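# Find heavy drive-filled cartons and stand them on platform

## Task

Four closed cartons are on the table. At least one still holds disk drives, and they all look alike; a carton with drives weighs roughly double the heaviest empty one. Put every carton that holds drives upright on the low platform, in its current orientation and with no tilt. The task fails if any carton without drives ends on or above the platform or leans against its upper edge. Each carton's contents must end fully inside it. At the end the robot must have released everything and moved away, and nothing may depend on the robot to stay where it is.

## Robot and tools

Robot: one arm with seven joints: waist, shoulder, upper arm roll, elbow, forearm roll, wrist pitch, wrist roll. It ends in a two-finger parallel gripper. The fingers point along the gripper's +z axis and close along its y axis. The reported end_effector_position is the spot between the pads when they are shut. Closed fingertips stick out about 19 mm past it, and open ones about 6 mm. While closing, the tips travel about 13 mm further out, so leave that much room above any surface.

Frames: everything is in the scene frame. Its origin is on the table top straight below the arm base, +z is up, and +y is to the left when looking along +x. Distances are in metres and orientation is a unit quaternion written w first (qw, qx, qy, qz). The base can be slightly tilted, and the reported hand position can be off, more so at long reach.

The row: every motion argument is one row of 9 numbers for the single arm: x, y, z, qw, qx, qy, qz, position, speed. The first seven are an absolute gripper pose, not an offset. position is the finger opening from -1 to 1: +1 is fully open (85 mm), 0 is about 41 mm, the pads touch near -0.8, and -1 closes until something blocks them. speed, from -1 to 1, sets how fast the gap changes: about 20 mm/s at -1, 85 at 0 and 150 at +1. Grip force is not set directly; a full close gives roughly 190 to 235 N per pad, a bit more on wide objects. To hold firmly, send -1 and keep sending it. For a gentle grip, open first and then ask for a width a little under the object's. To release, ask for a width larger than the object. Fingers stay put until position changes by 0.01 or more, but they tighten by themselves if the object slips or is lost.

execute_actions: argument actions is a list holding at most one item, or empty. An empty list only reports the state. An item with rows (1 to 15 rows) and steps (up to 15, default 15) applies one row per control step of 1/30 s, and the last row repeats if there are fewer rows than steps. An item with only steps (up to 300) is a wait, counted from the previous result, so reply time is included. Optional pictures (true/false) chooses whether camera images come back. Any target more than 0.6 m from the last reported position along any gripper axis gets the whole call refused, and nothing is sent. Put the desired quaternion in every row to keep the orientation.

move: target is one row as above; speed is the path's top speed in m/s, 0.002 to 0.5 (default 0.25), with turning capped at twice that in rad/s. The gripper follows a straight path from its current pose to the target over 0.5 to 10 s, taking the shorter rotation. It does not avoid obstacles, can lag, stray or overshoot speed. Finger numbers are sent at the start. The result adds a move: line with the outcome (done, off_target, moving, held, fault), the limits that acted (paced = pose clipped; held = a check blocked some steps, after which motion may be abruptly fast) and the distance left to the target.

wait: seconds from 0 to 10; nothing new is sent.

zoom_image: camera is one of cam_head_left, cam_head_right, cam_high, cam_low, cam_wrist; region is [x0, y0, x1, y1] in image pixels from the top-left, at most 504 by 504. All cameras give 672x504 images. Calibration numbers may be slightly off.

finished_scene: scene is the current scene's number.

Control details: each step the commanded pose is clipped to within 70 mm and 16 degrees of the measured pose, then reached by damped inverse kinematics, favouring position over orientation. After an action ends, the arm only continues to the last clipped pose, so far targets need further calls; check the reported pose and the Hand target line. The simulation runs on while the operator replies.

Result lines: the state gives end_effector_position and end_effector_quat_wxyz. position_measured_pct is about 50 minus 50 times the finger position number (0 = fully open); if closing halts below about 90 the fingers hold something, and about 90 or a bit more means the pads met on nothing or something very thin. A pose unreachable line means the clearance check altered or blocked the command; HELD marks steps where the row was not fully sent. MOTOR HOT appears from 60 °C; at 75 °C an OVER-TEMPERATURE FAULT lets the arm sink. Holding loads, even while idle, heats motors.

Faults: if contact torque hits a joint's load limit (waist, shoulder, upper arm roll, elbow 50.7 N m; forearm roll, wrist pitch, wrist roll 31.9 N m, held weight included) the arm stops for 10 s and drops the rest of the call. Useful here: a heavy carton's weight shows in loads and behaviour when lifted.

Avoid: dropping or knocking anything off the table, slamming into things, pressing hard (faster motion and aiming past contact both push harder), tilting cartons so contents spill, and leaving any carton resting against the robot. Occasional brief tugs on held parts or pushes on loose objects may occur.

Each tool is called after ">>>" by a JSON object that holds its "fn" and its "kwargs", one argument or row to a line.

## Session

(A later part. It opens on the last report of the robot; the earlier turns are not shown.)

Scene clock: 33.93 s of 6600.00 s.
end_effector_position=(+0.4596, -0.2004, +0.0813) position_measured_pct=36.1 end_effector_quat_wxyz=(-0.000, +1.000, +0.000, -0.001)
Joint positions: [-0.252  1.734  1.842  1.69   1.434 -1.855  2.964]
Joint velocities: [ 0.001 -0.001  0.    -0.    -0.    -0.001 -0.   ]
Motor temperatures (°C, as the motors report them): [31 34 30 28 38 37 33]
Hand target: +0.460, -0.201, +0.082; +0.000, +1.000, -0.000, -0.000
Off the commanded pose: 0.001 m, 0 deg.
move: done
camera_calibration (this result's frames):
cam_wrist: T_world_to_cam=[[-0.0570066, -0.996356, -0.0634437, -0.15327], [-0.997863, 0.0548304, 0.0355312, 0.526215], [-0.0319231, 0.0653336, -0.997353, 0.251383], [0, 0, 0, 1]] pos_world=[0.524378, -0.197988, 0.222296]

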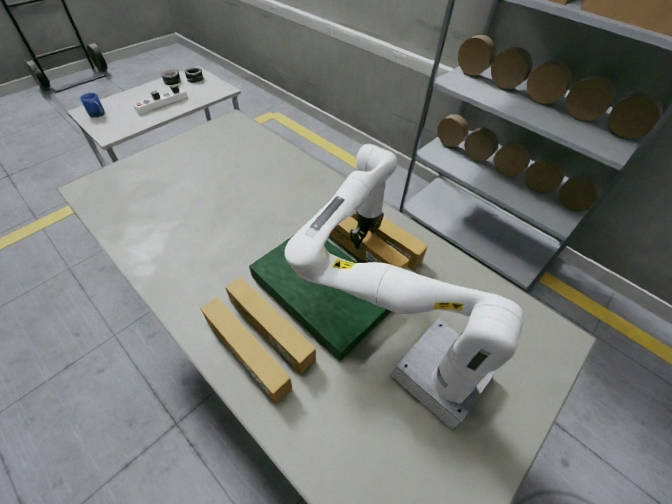

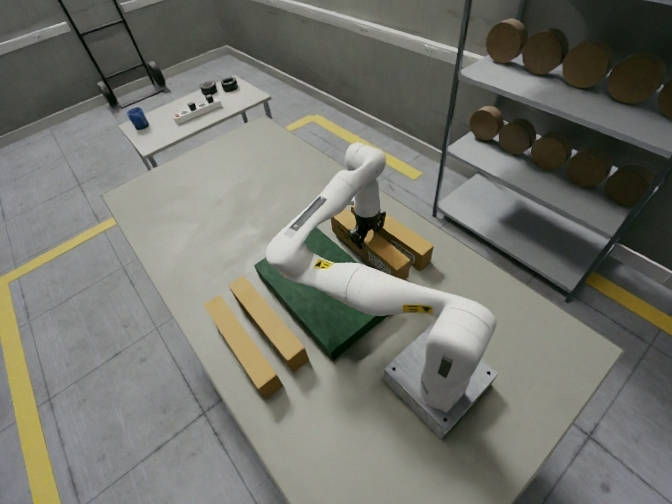

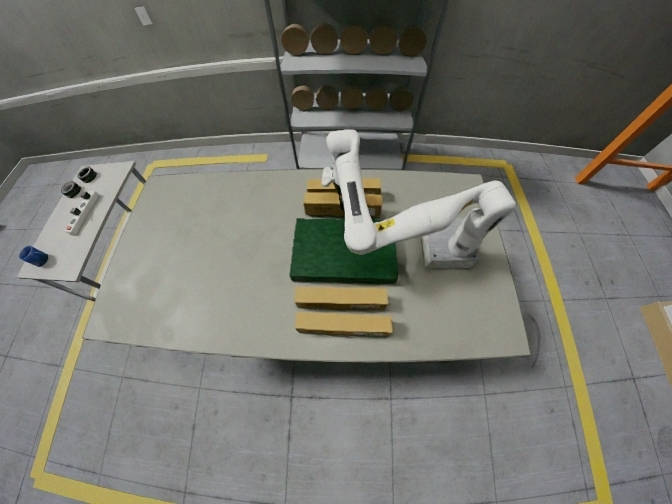

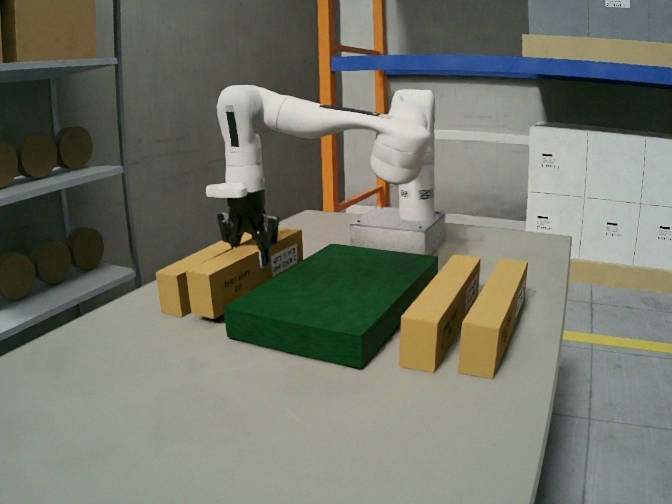

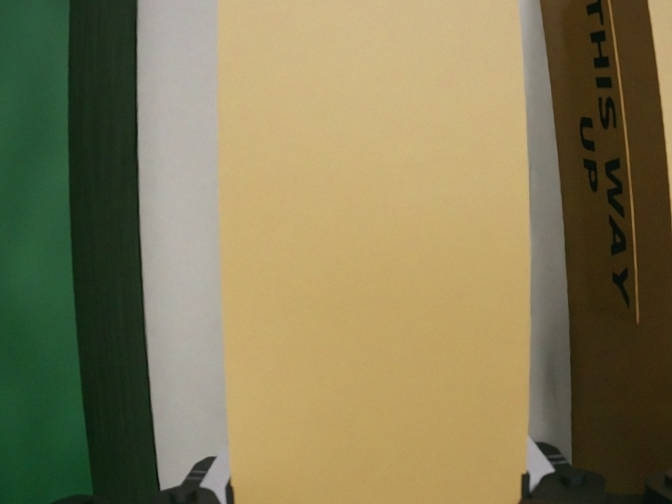

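>>> {"fn": "move", "kwargs": {
  "target": [0.46, -0.2005, 0.0645, 0, 1, 0, 0, -1, 0],
  "speed": 0.03
}}

>>> {"fn": "execute_actions", "kwargs": {
  "actions": [
    {"rows":[[0.46,-0.2005,0.0645,0,1,0,0,0.7,0]],"steps":10}
  ],
  "pictures": false
}}

>>> {"fn": "move", "kwargs": {
  "target": [0.46, -0.2005, 0.11, 0, 1, 0, 0, 0.7, 0],
  "speed": 0.12
}}

>>> {"fn": "move", "kwargs": {
  "target": [0.455, -0.293, 0.11, 0, 1, 0, 0, 0.7, 0],
  "speed": 0.15
}}

>>> {"fn": "move", "kwargs": {
  "target": [0.455, -0.293, 0.064, 0, 1, 0, 0, 0.7, 0],
  "speed": 0.08
}}

>>> {"fn": "execute_actions", "kwargs": {
  "actions": [
    {"rows":[[0.455,-0.293,0.064,0,1,0,0,-1,0]],"steps":14}
  ],
  "pictures": false
}}

>>> {"fn": "move", "kwargs": {
  "target": [0.455, -0.293, 0.082, 0, 1, 0, 0, -1, 0],
  "speed": 0.04
}}

Scene clock: 46.90 s of 6600.00 s.
end_effector_position=(+0.4600, -0.2004, +0.0647) position_measured_pct=36.1 end_effector_quat_wxyz=(-0.000, +1.000, -0.000, +0.000)
Joint positions: [-0.257  1.761  1.821  1.693  1.404 -1.837  2.958]
Joint velocities: [-0.001  0.     0.001  0.    -0.    -0.    -0.003]
Motor temperatures (°C, as the motors report them): [31 34 30 28 38 37 33]
Hand target: +0.460, -0.200, +0.064; -0.000, +1.000, +0.000, +0.000
Off the commanded pose: 0.000 m, 0 deg.
After step 90, 9.17 s passed at rest.
move: done
camera_calibration (this result's frames):
cam_wrist: T_world_to_cam=[[-0.0571234, -0.996361, -0.0632548, -0.15427], [-0.997909, 0.055063, 0.0338514, 0.527441], [-0.0302452, 0.0650562, -0.997423, 0.234015], [0, 0, 0, 1]] pos_world=[0.524604, -0.197975, 0.205799]

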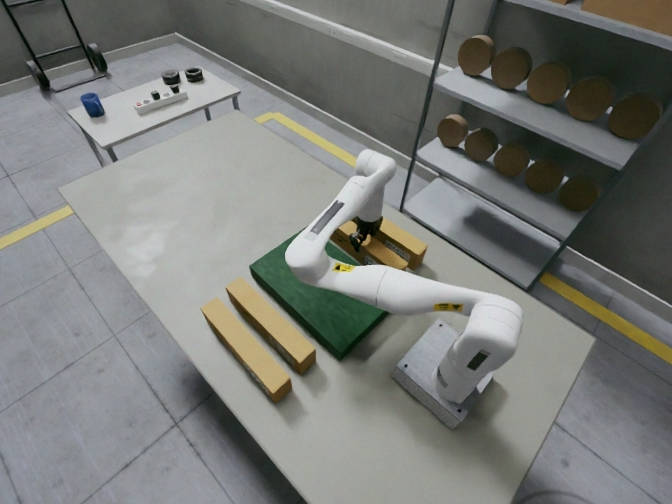

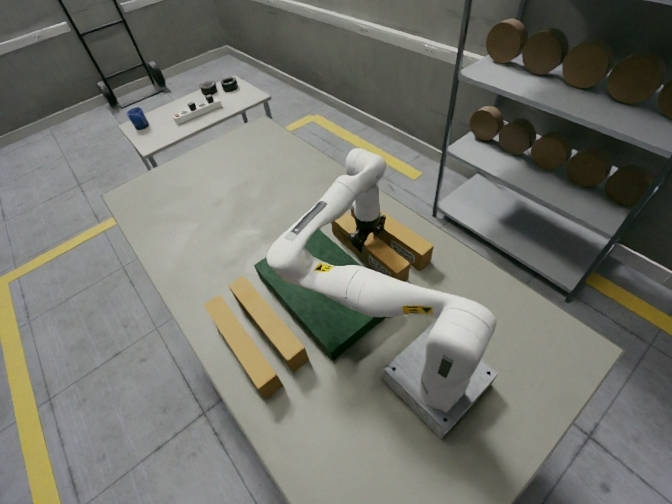

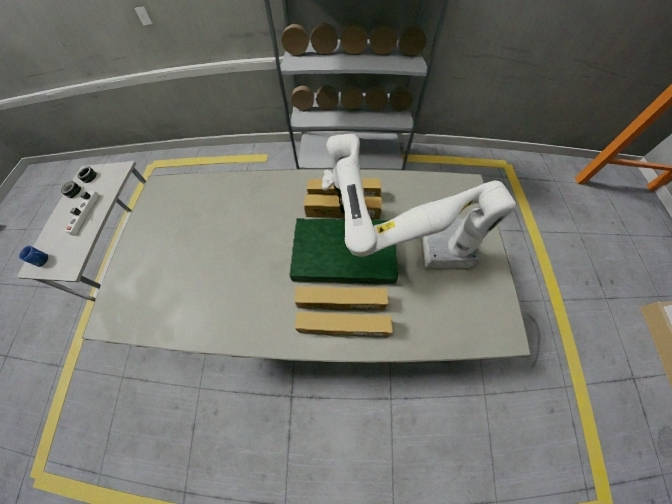

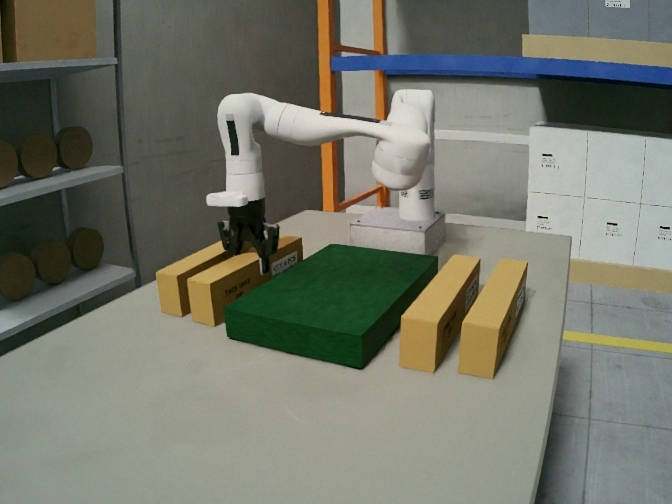

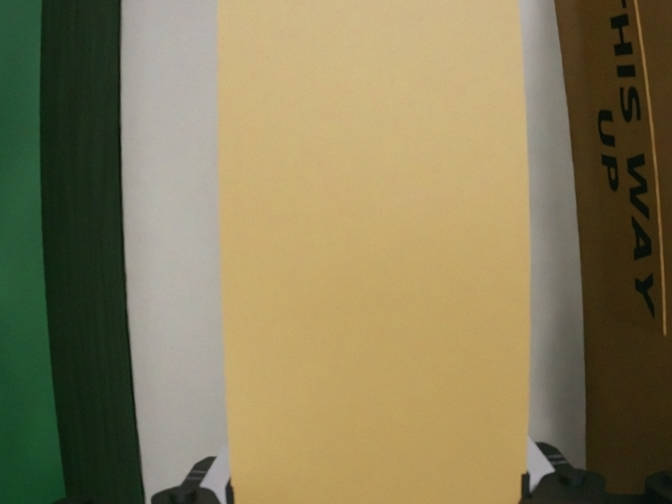

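Scene clock: 47.23 s of 6600.00 s.
end_effector_position=(+0.4600, -0.2005, +0.0645) position_measured_pct=16.3 end_effector_quat_wxyz=(+0.000, +1.000, +0.000, -0.000)
Joint positions: [-0.257  1.761  1.821  1.693  1.404 -1.836  2.958]
Joint velocities: [-0.     0.     0.     0.    -0.001 -0.    -0.001]
Motor temperatures (°C, as the motors report them): [31 34 30 28 38 37 33]
Hand target: +0.460, -0.200, +0.064; -0.000, +1.000, +0.000, +0.000
Off the commanded pose: 0.000 m, 0 deg.
Steps of this call (steps 1 to 10: all 10 steps of this action). Readings (end_effector_position | what the end effector reports):
1: (+0.4600, -0.2004, +0.0647) | position_measured_pct=36.1
2: (+0.4600, -0.2004, +0.0645) | position_measured_pct=35.7
4: (+0.4599, -0.2004, +0.0643) | position_measured_pct=31.3
8: (+0.4600, -0.2005, +0.0645) | position_measured_pct=19.8
10: the state above

Scene clock: 48.23 s of 6600.00 s.
end_effector_position=(+0.4598, -0.2006, +0.1099) position_measured_pct=15.1 end_effector_quat_wxyz=(+0.000, +1.000, +0.000, -0.000)
Joint positions: [-0.245  1.687  1.878  1.68   1.482 -1.885  2.972]
Joint velocities: [ 0.001 -0.001  0.001 -0.001 -0.001 -0.002  0.002]
Motor temperatures (°C, as the motors report them): [31 34 30 28 38 37 33]
Hand target: +0.460, -0.201, +0.110; +0.000, +1.000, -0.000, -0.000
Off the commanded pose: 0.000 m, 0 deg.
move: done
camera_calibration (this result's frames):
cam_wrist: T_world_to_cam=[[-0.05689, -0.996405, -0.0627738, -0.151697], [-0.997902, 0.0548033, 0.0344774, 0.525584], [-0.0309132, 0.0646035, -0.997432, 0.279344], [0, 0, 0, 1]] pos_world=[0.524487, -0.198002, 0.250984]

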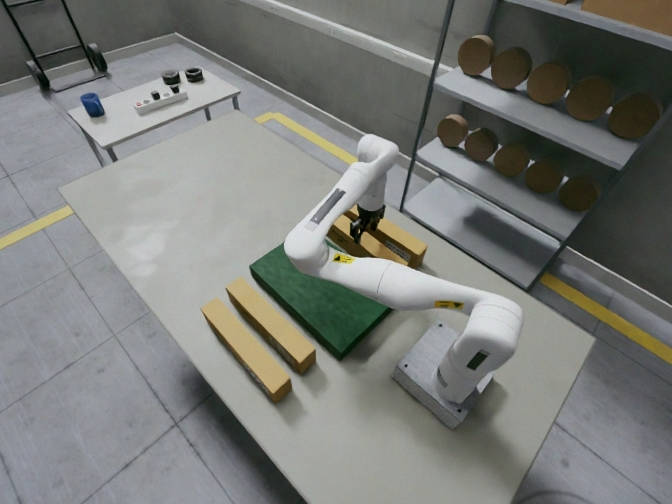

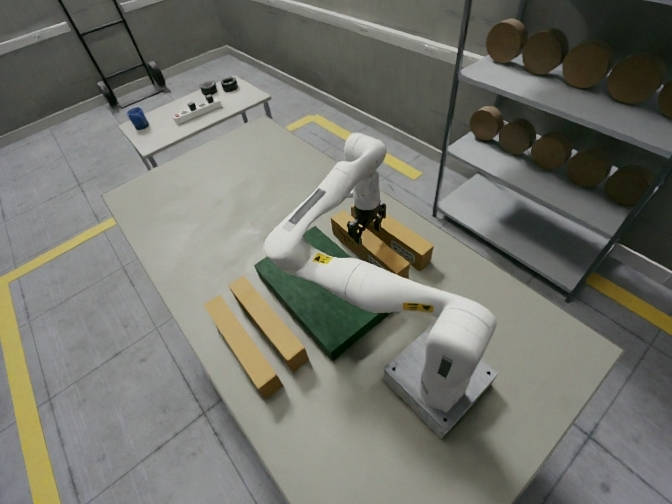

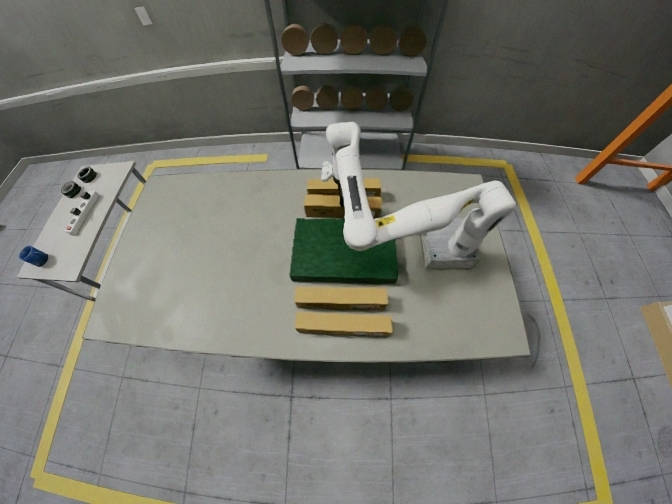

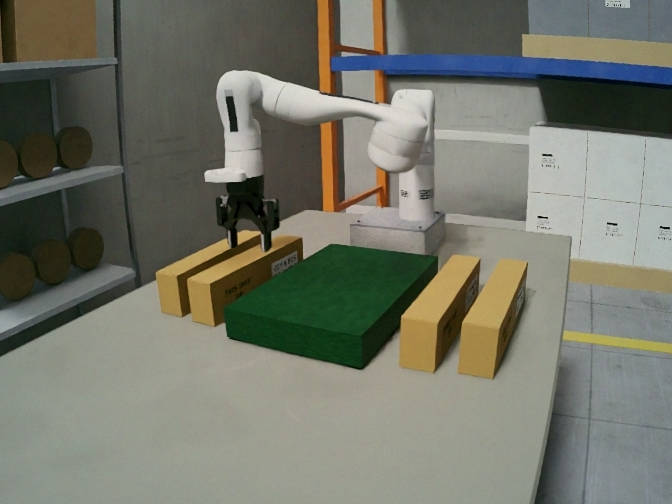

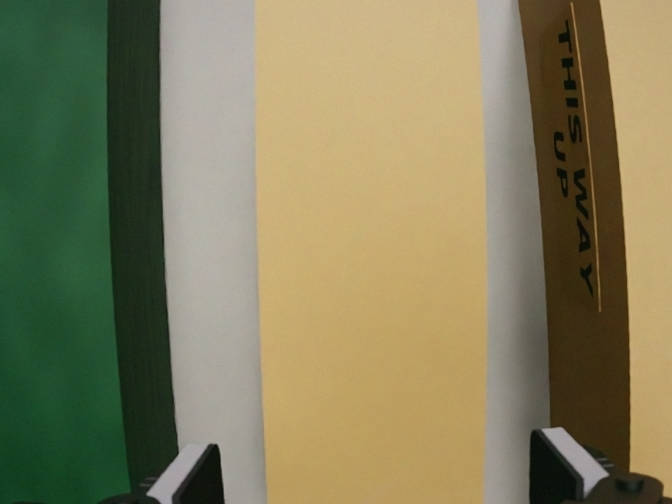

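Scene clock: 49.20 s of 6600.00 s.
end_effector_position=(+0.4555, -0.2927, +0.1100) position_measured_pct=15.1 end_effector_quat_wxyz=(+0.000, +1.000, +0.000, -0.000)
Joint positions: [-0.036  1.664  1.861  1.523  1.458 -1.853  3.028]
Joint velocities: [ 0.009 -0.002 -0.001 -0.002  0.001  0.001 -0.001]
Motor temperatures (°C, as the motors report them): [31 34 30 28 38 37 33]
Hand target: +0.455, -0.293, +0.110; +0.000, +1.000, +0.000, +0.000
Off the commanded pose: 0.001 m, 0 deg.
move: done
camera_calibration (this result's frames):
cam_wrist: T_world_to_cam=[[-0.0561286, -0.99644, -0.0629069, -0.244106], [-0.997955, 0.054061, 0.0341022, 0.526187], [-0.03058, 0.0646923, -0.997437, 0.285119], [0, 0, 0, 1]] pos_world=[0.520128, -0.290128, 0.251088]

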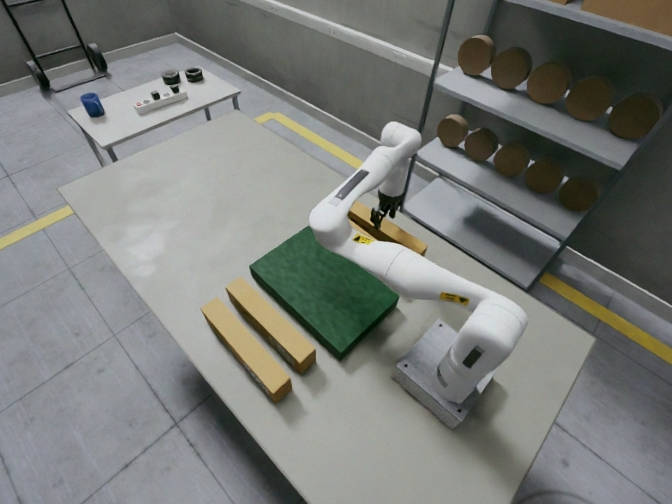

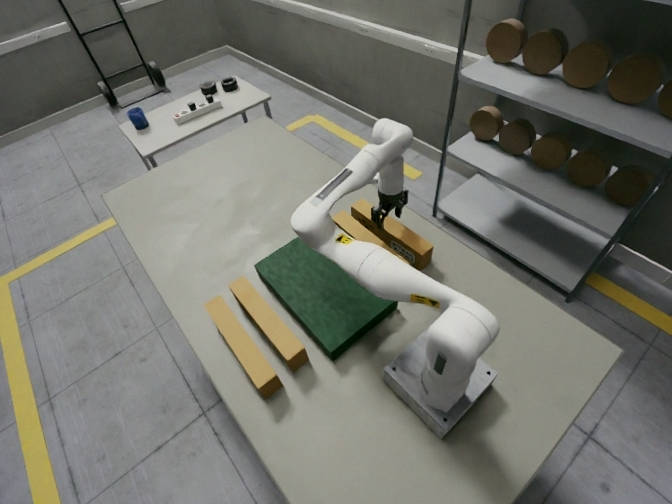

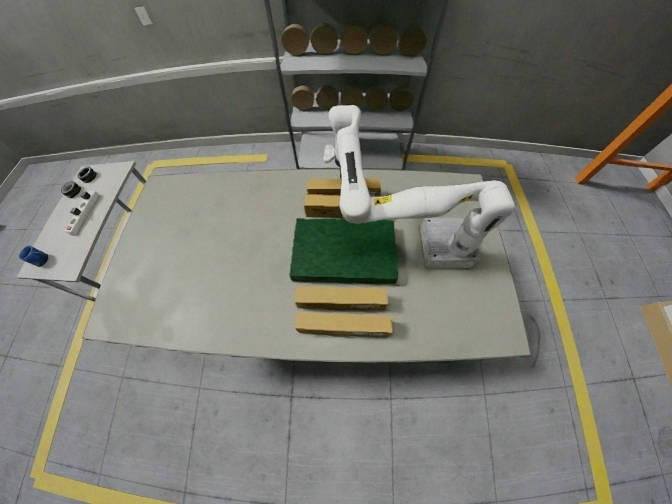

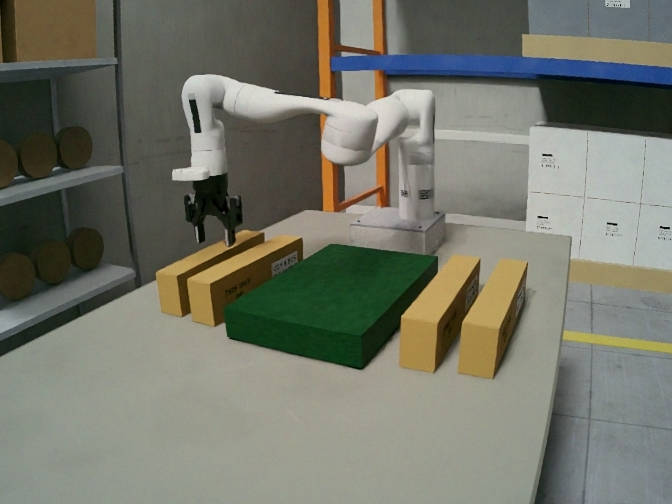

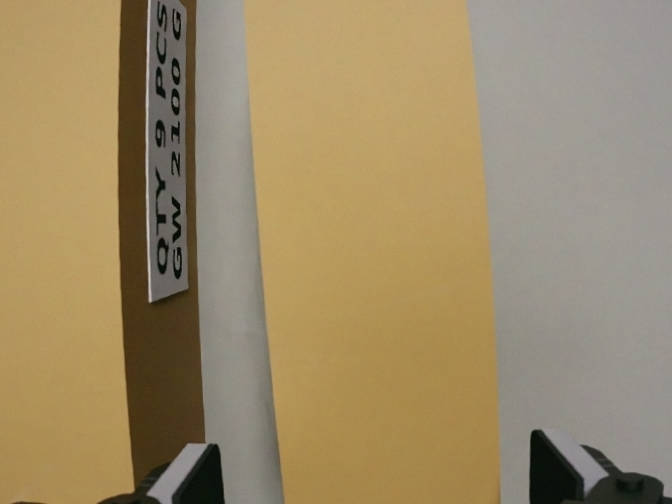

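Scene clock: 50.07 s of 6600.00 s.
end_effector_position=(+0.4552, -0.2930, +0.0641) position_measured_pct=15.1 end_effector_quat_wxyz=(-0.000, +1.000, -0.000, +0.000)
Joint positions: [-0.046  1.735  1.811  1.538  1.391 -1.8    3.02 ]
Joint velocities: [-0.001  0.003 -0.     0.     0.001  0.002  0.001]
Motor temperatures (°C, as the motors report them): [31 34 30 28 38 37 33]
Hand target: +0.455, -0.293, +0.064; -0.000, +1.000, +0.000, +0.000
Off the commanded pose: 0.000 m, 0 deg.
move: done
camera_calibration (this result's frames):
cam_wrist: T_world_to_cam=[[-0.0569209, -0.996363, -0.0634143, -0.246858], [-0.997928, 0.0548722, 0.033595, 0.527686], [-0.0299932, 0.0651951, -0.997422, 0.239208], [0, 0, 0, 1]] pos_world=[0.519716, -0.290511, 0.20521]

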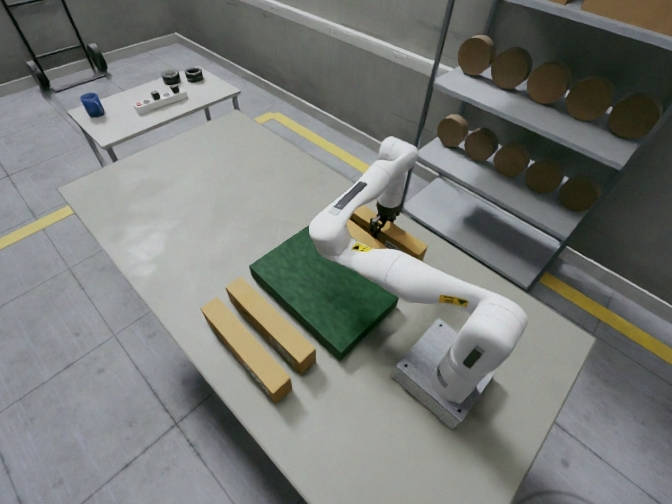

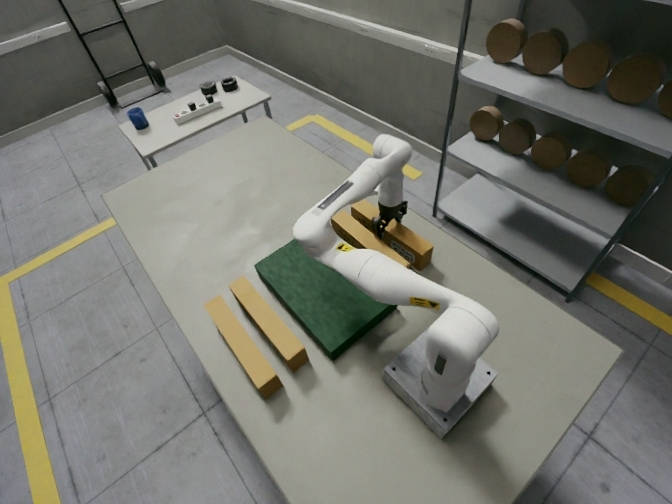

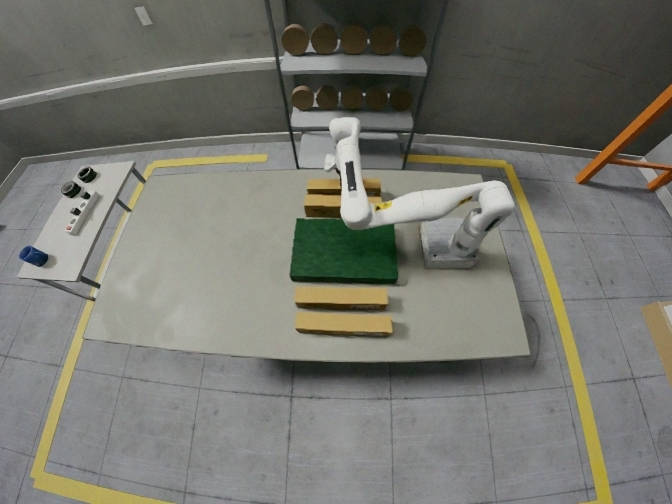

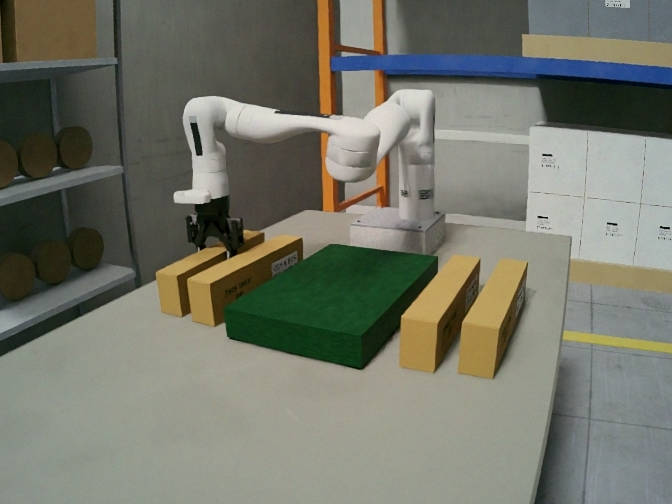

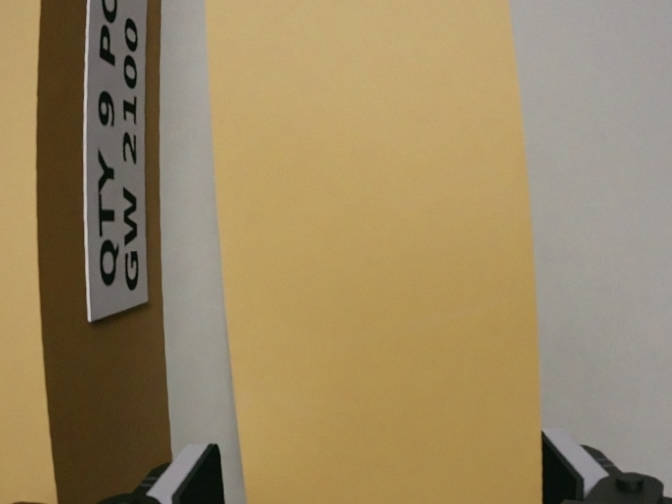

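Scene clock: 50.53 s of 6600.00 s.
end_effector_position=(+0.4551, -0.2945, +0.0656) position_measured_pct=35.7 end_effector_quat_wxyz=(+0.002, +1.000, -0.001, +0.001)
Joint positions: [-0.045  1.733  1.813  1.538  1.392 -1.798  3.02 ]
Joint velocities: [-0.    -0.003 -0.004  0.     0.002  0.003 -0.   ]
Motor temperatures (°C, as the motors report them): [31 34 30 28 38 37 33]
Hand target: +0.455, -0.293, +0.064; +0.000, +1.000, -0.000, -0.000
Off the commanded pose: 0.002 m, 0 deg.
Steps of this call (steps 1 to 14: all 14 steps of this action). Readings (end_effector_position | what the end effector reports):
1: (+0.4551, -0.2930, +0.0640) | position_measured_pct=15.1
2: (+0.4551, -0.2930, +0.0641) | position_measured_pct=15.5
4: (+0.4550, -0.2930, +0.0640) | position_measured_pct=19.8
8: (+0.4550, -0.2946, +0.0651) | position_measured_pct=31.0
14: the state above

Scene clock: 51.47 s of 6600.00 s.
end_effector_position=(+0.4535, -0.2923, +0.0786) position_measured_pct=35.7 end_effector_quat_wxyz=(-0.002, +1.000, +0.000, -0.003)
Joint positions: [-0.043  1.711  1.824  1.534  1.42  -1.818  3.025]
Joint velocities: [ 0.001 -0.     0.    -0.    -0.     0.001 -0.   ]
Motor temperatures (°C, as the motors report them): [31 34 30 28 38 37 33]
Hand target: +0.455, -0.293, +0.082; +0.000, +1.000, -0.000, -0.000
Off the commanded pose: 0.004 m, 0 deg.
move: off_target
camera_calibration (this result's frames):
cam_wrist: T_world_to_cam=[[-0.0572066, -0.996172, -0.0661016, -0.244937], [-0.997717, 0.0546638, 0.0396574, 0.524805], [-0.0358923, 0.0682193, -0.997025, 0.257171], [0, 0, 0, 1]] pos_world=[0.518825, -0.290231, 0.219402]

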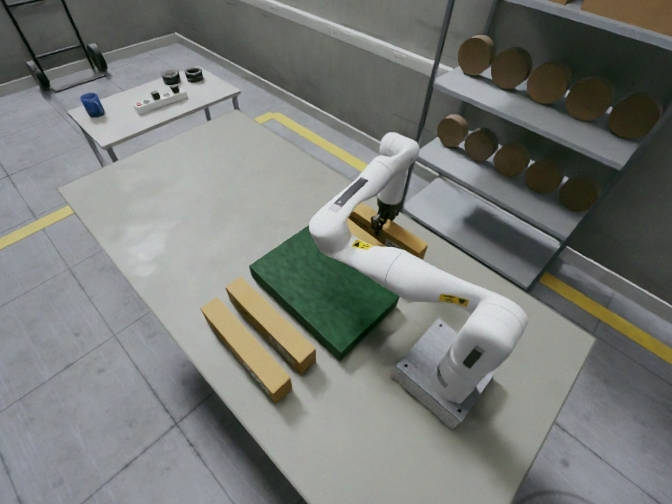

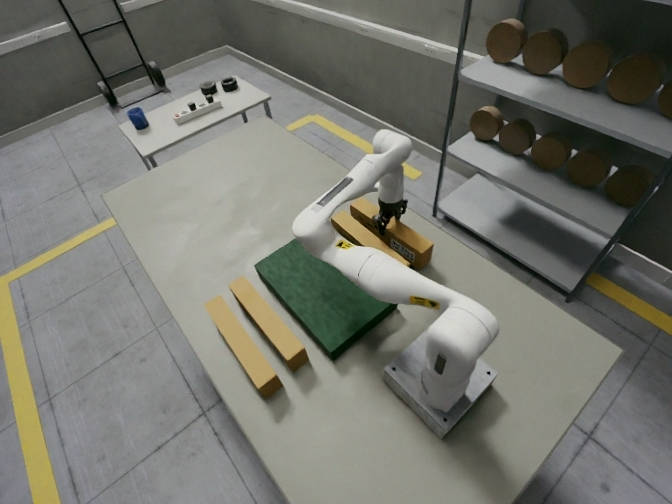

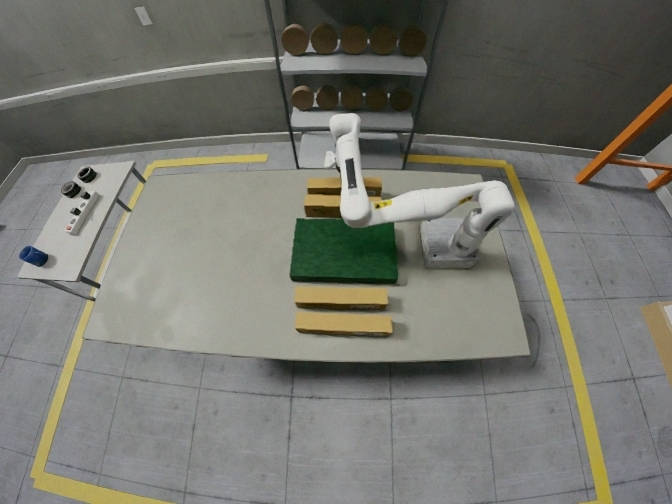

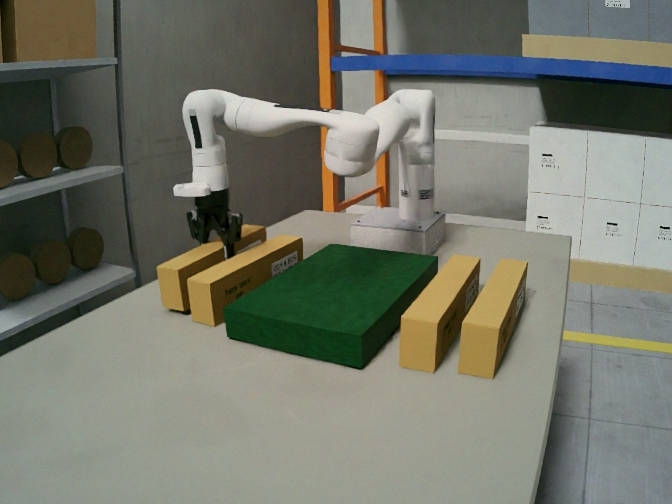

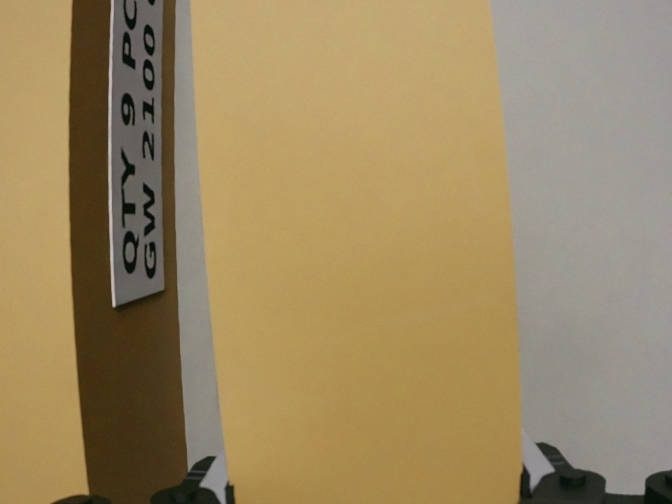

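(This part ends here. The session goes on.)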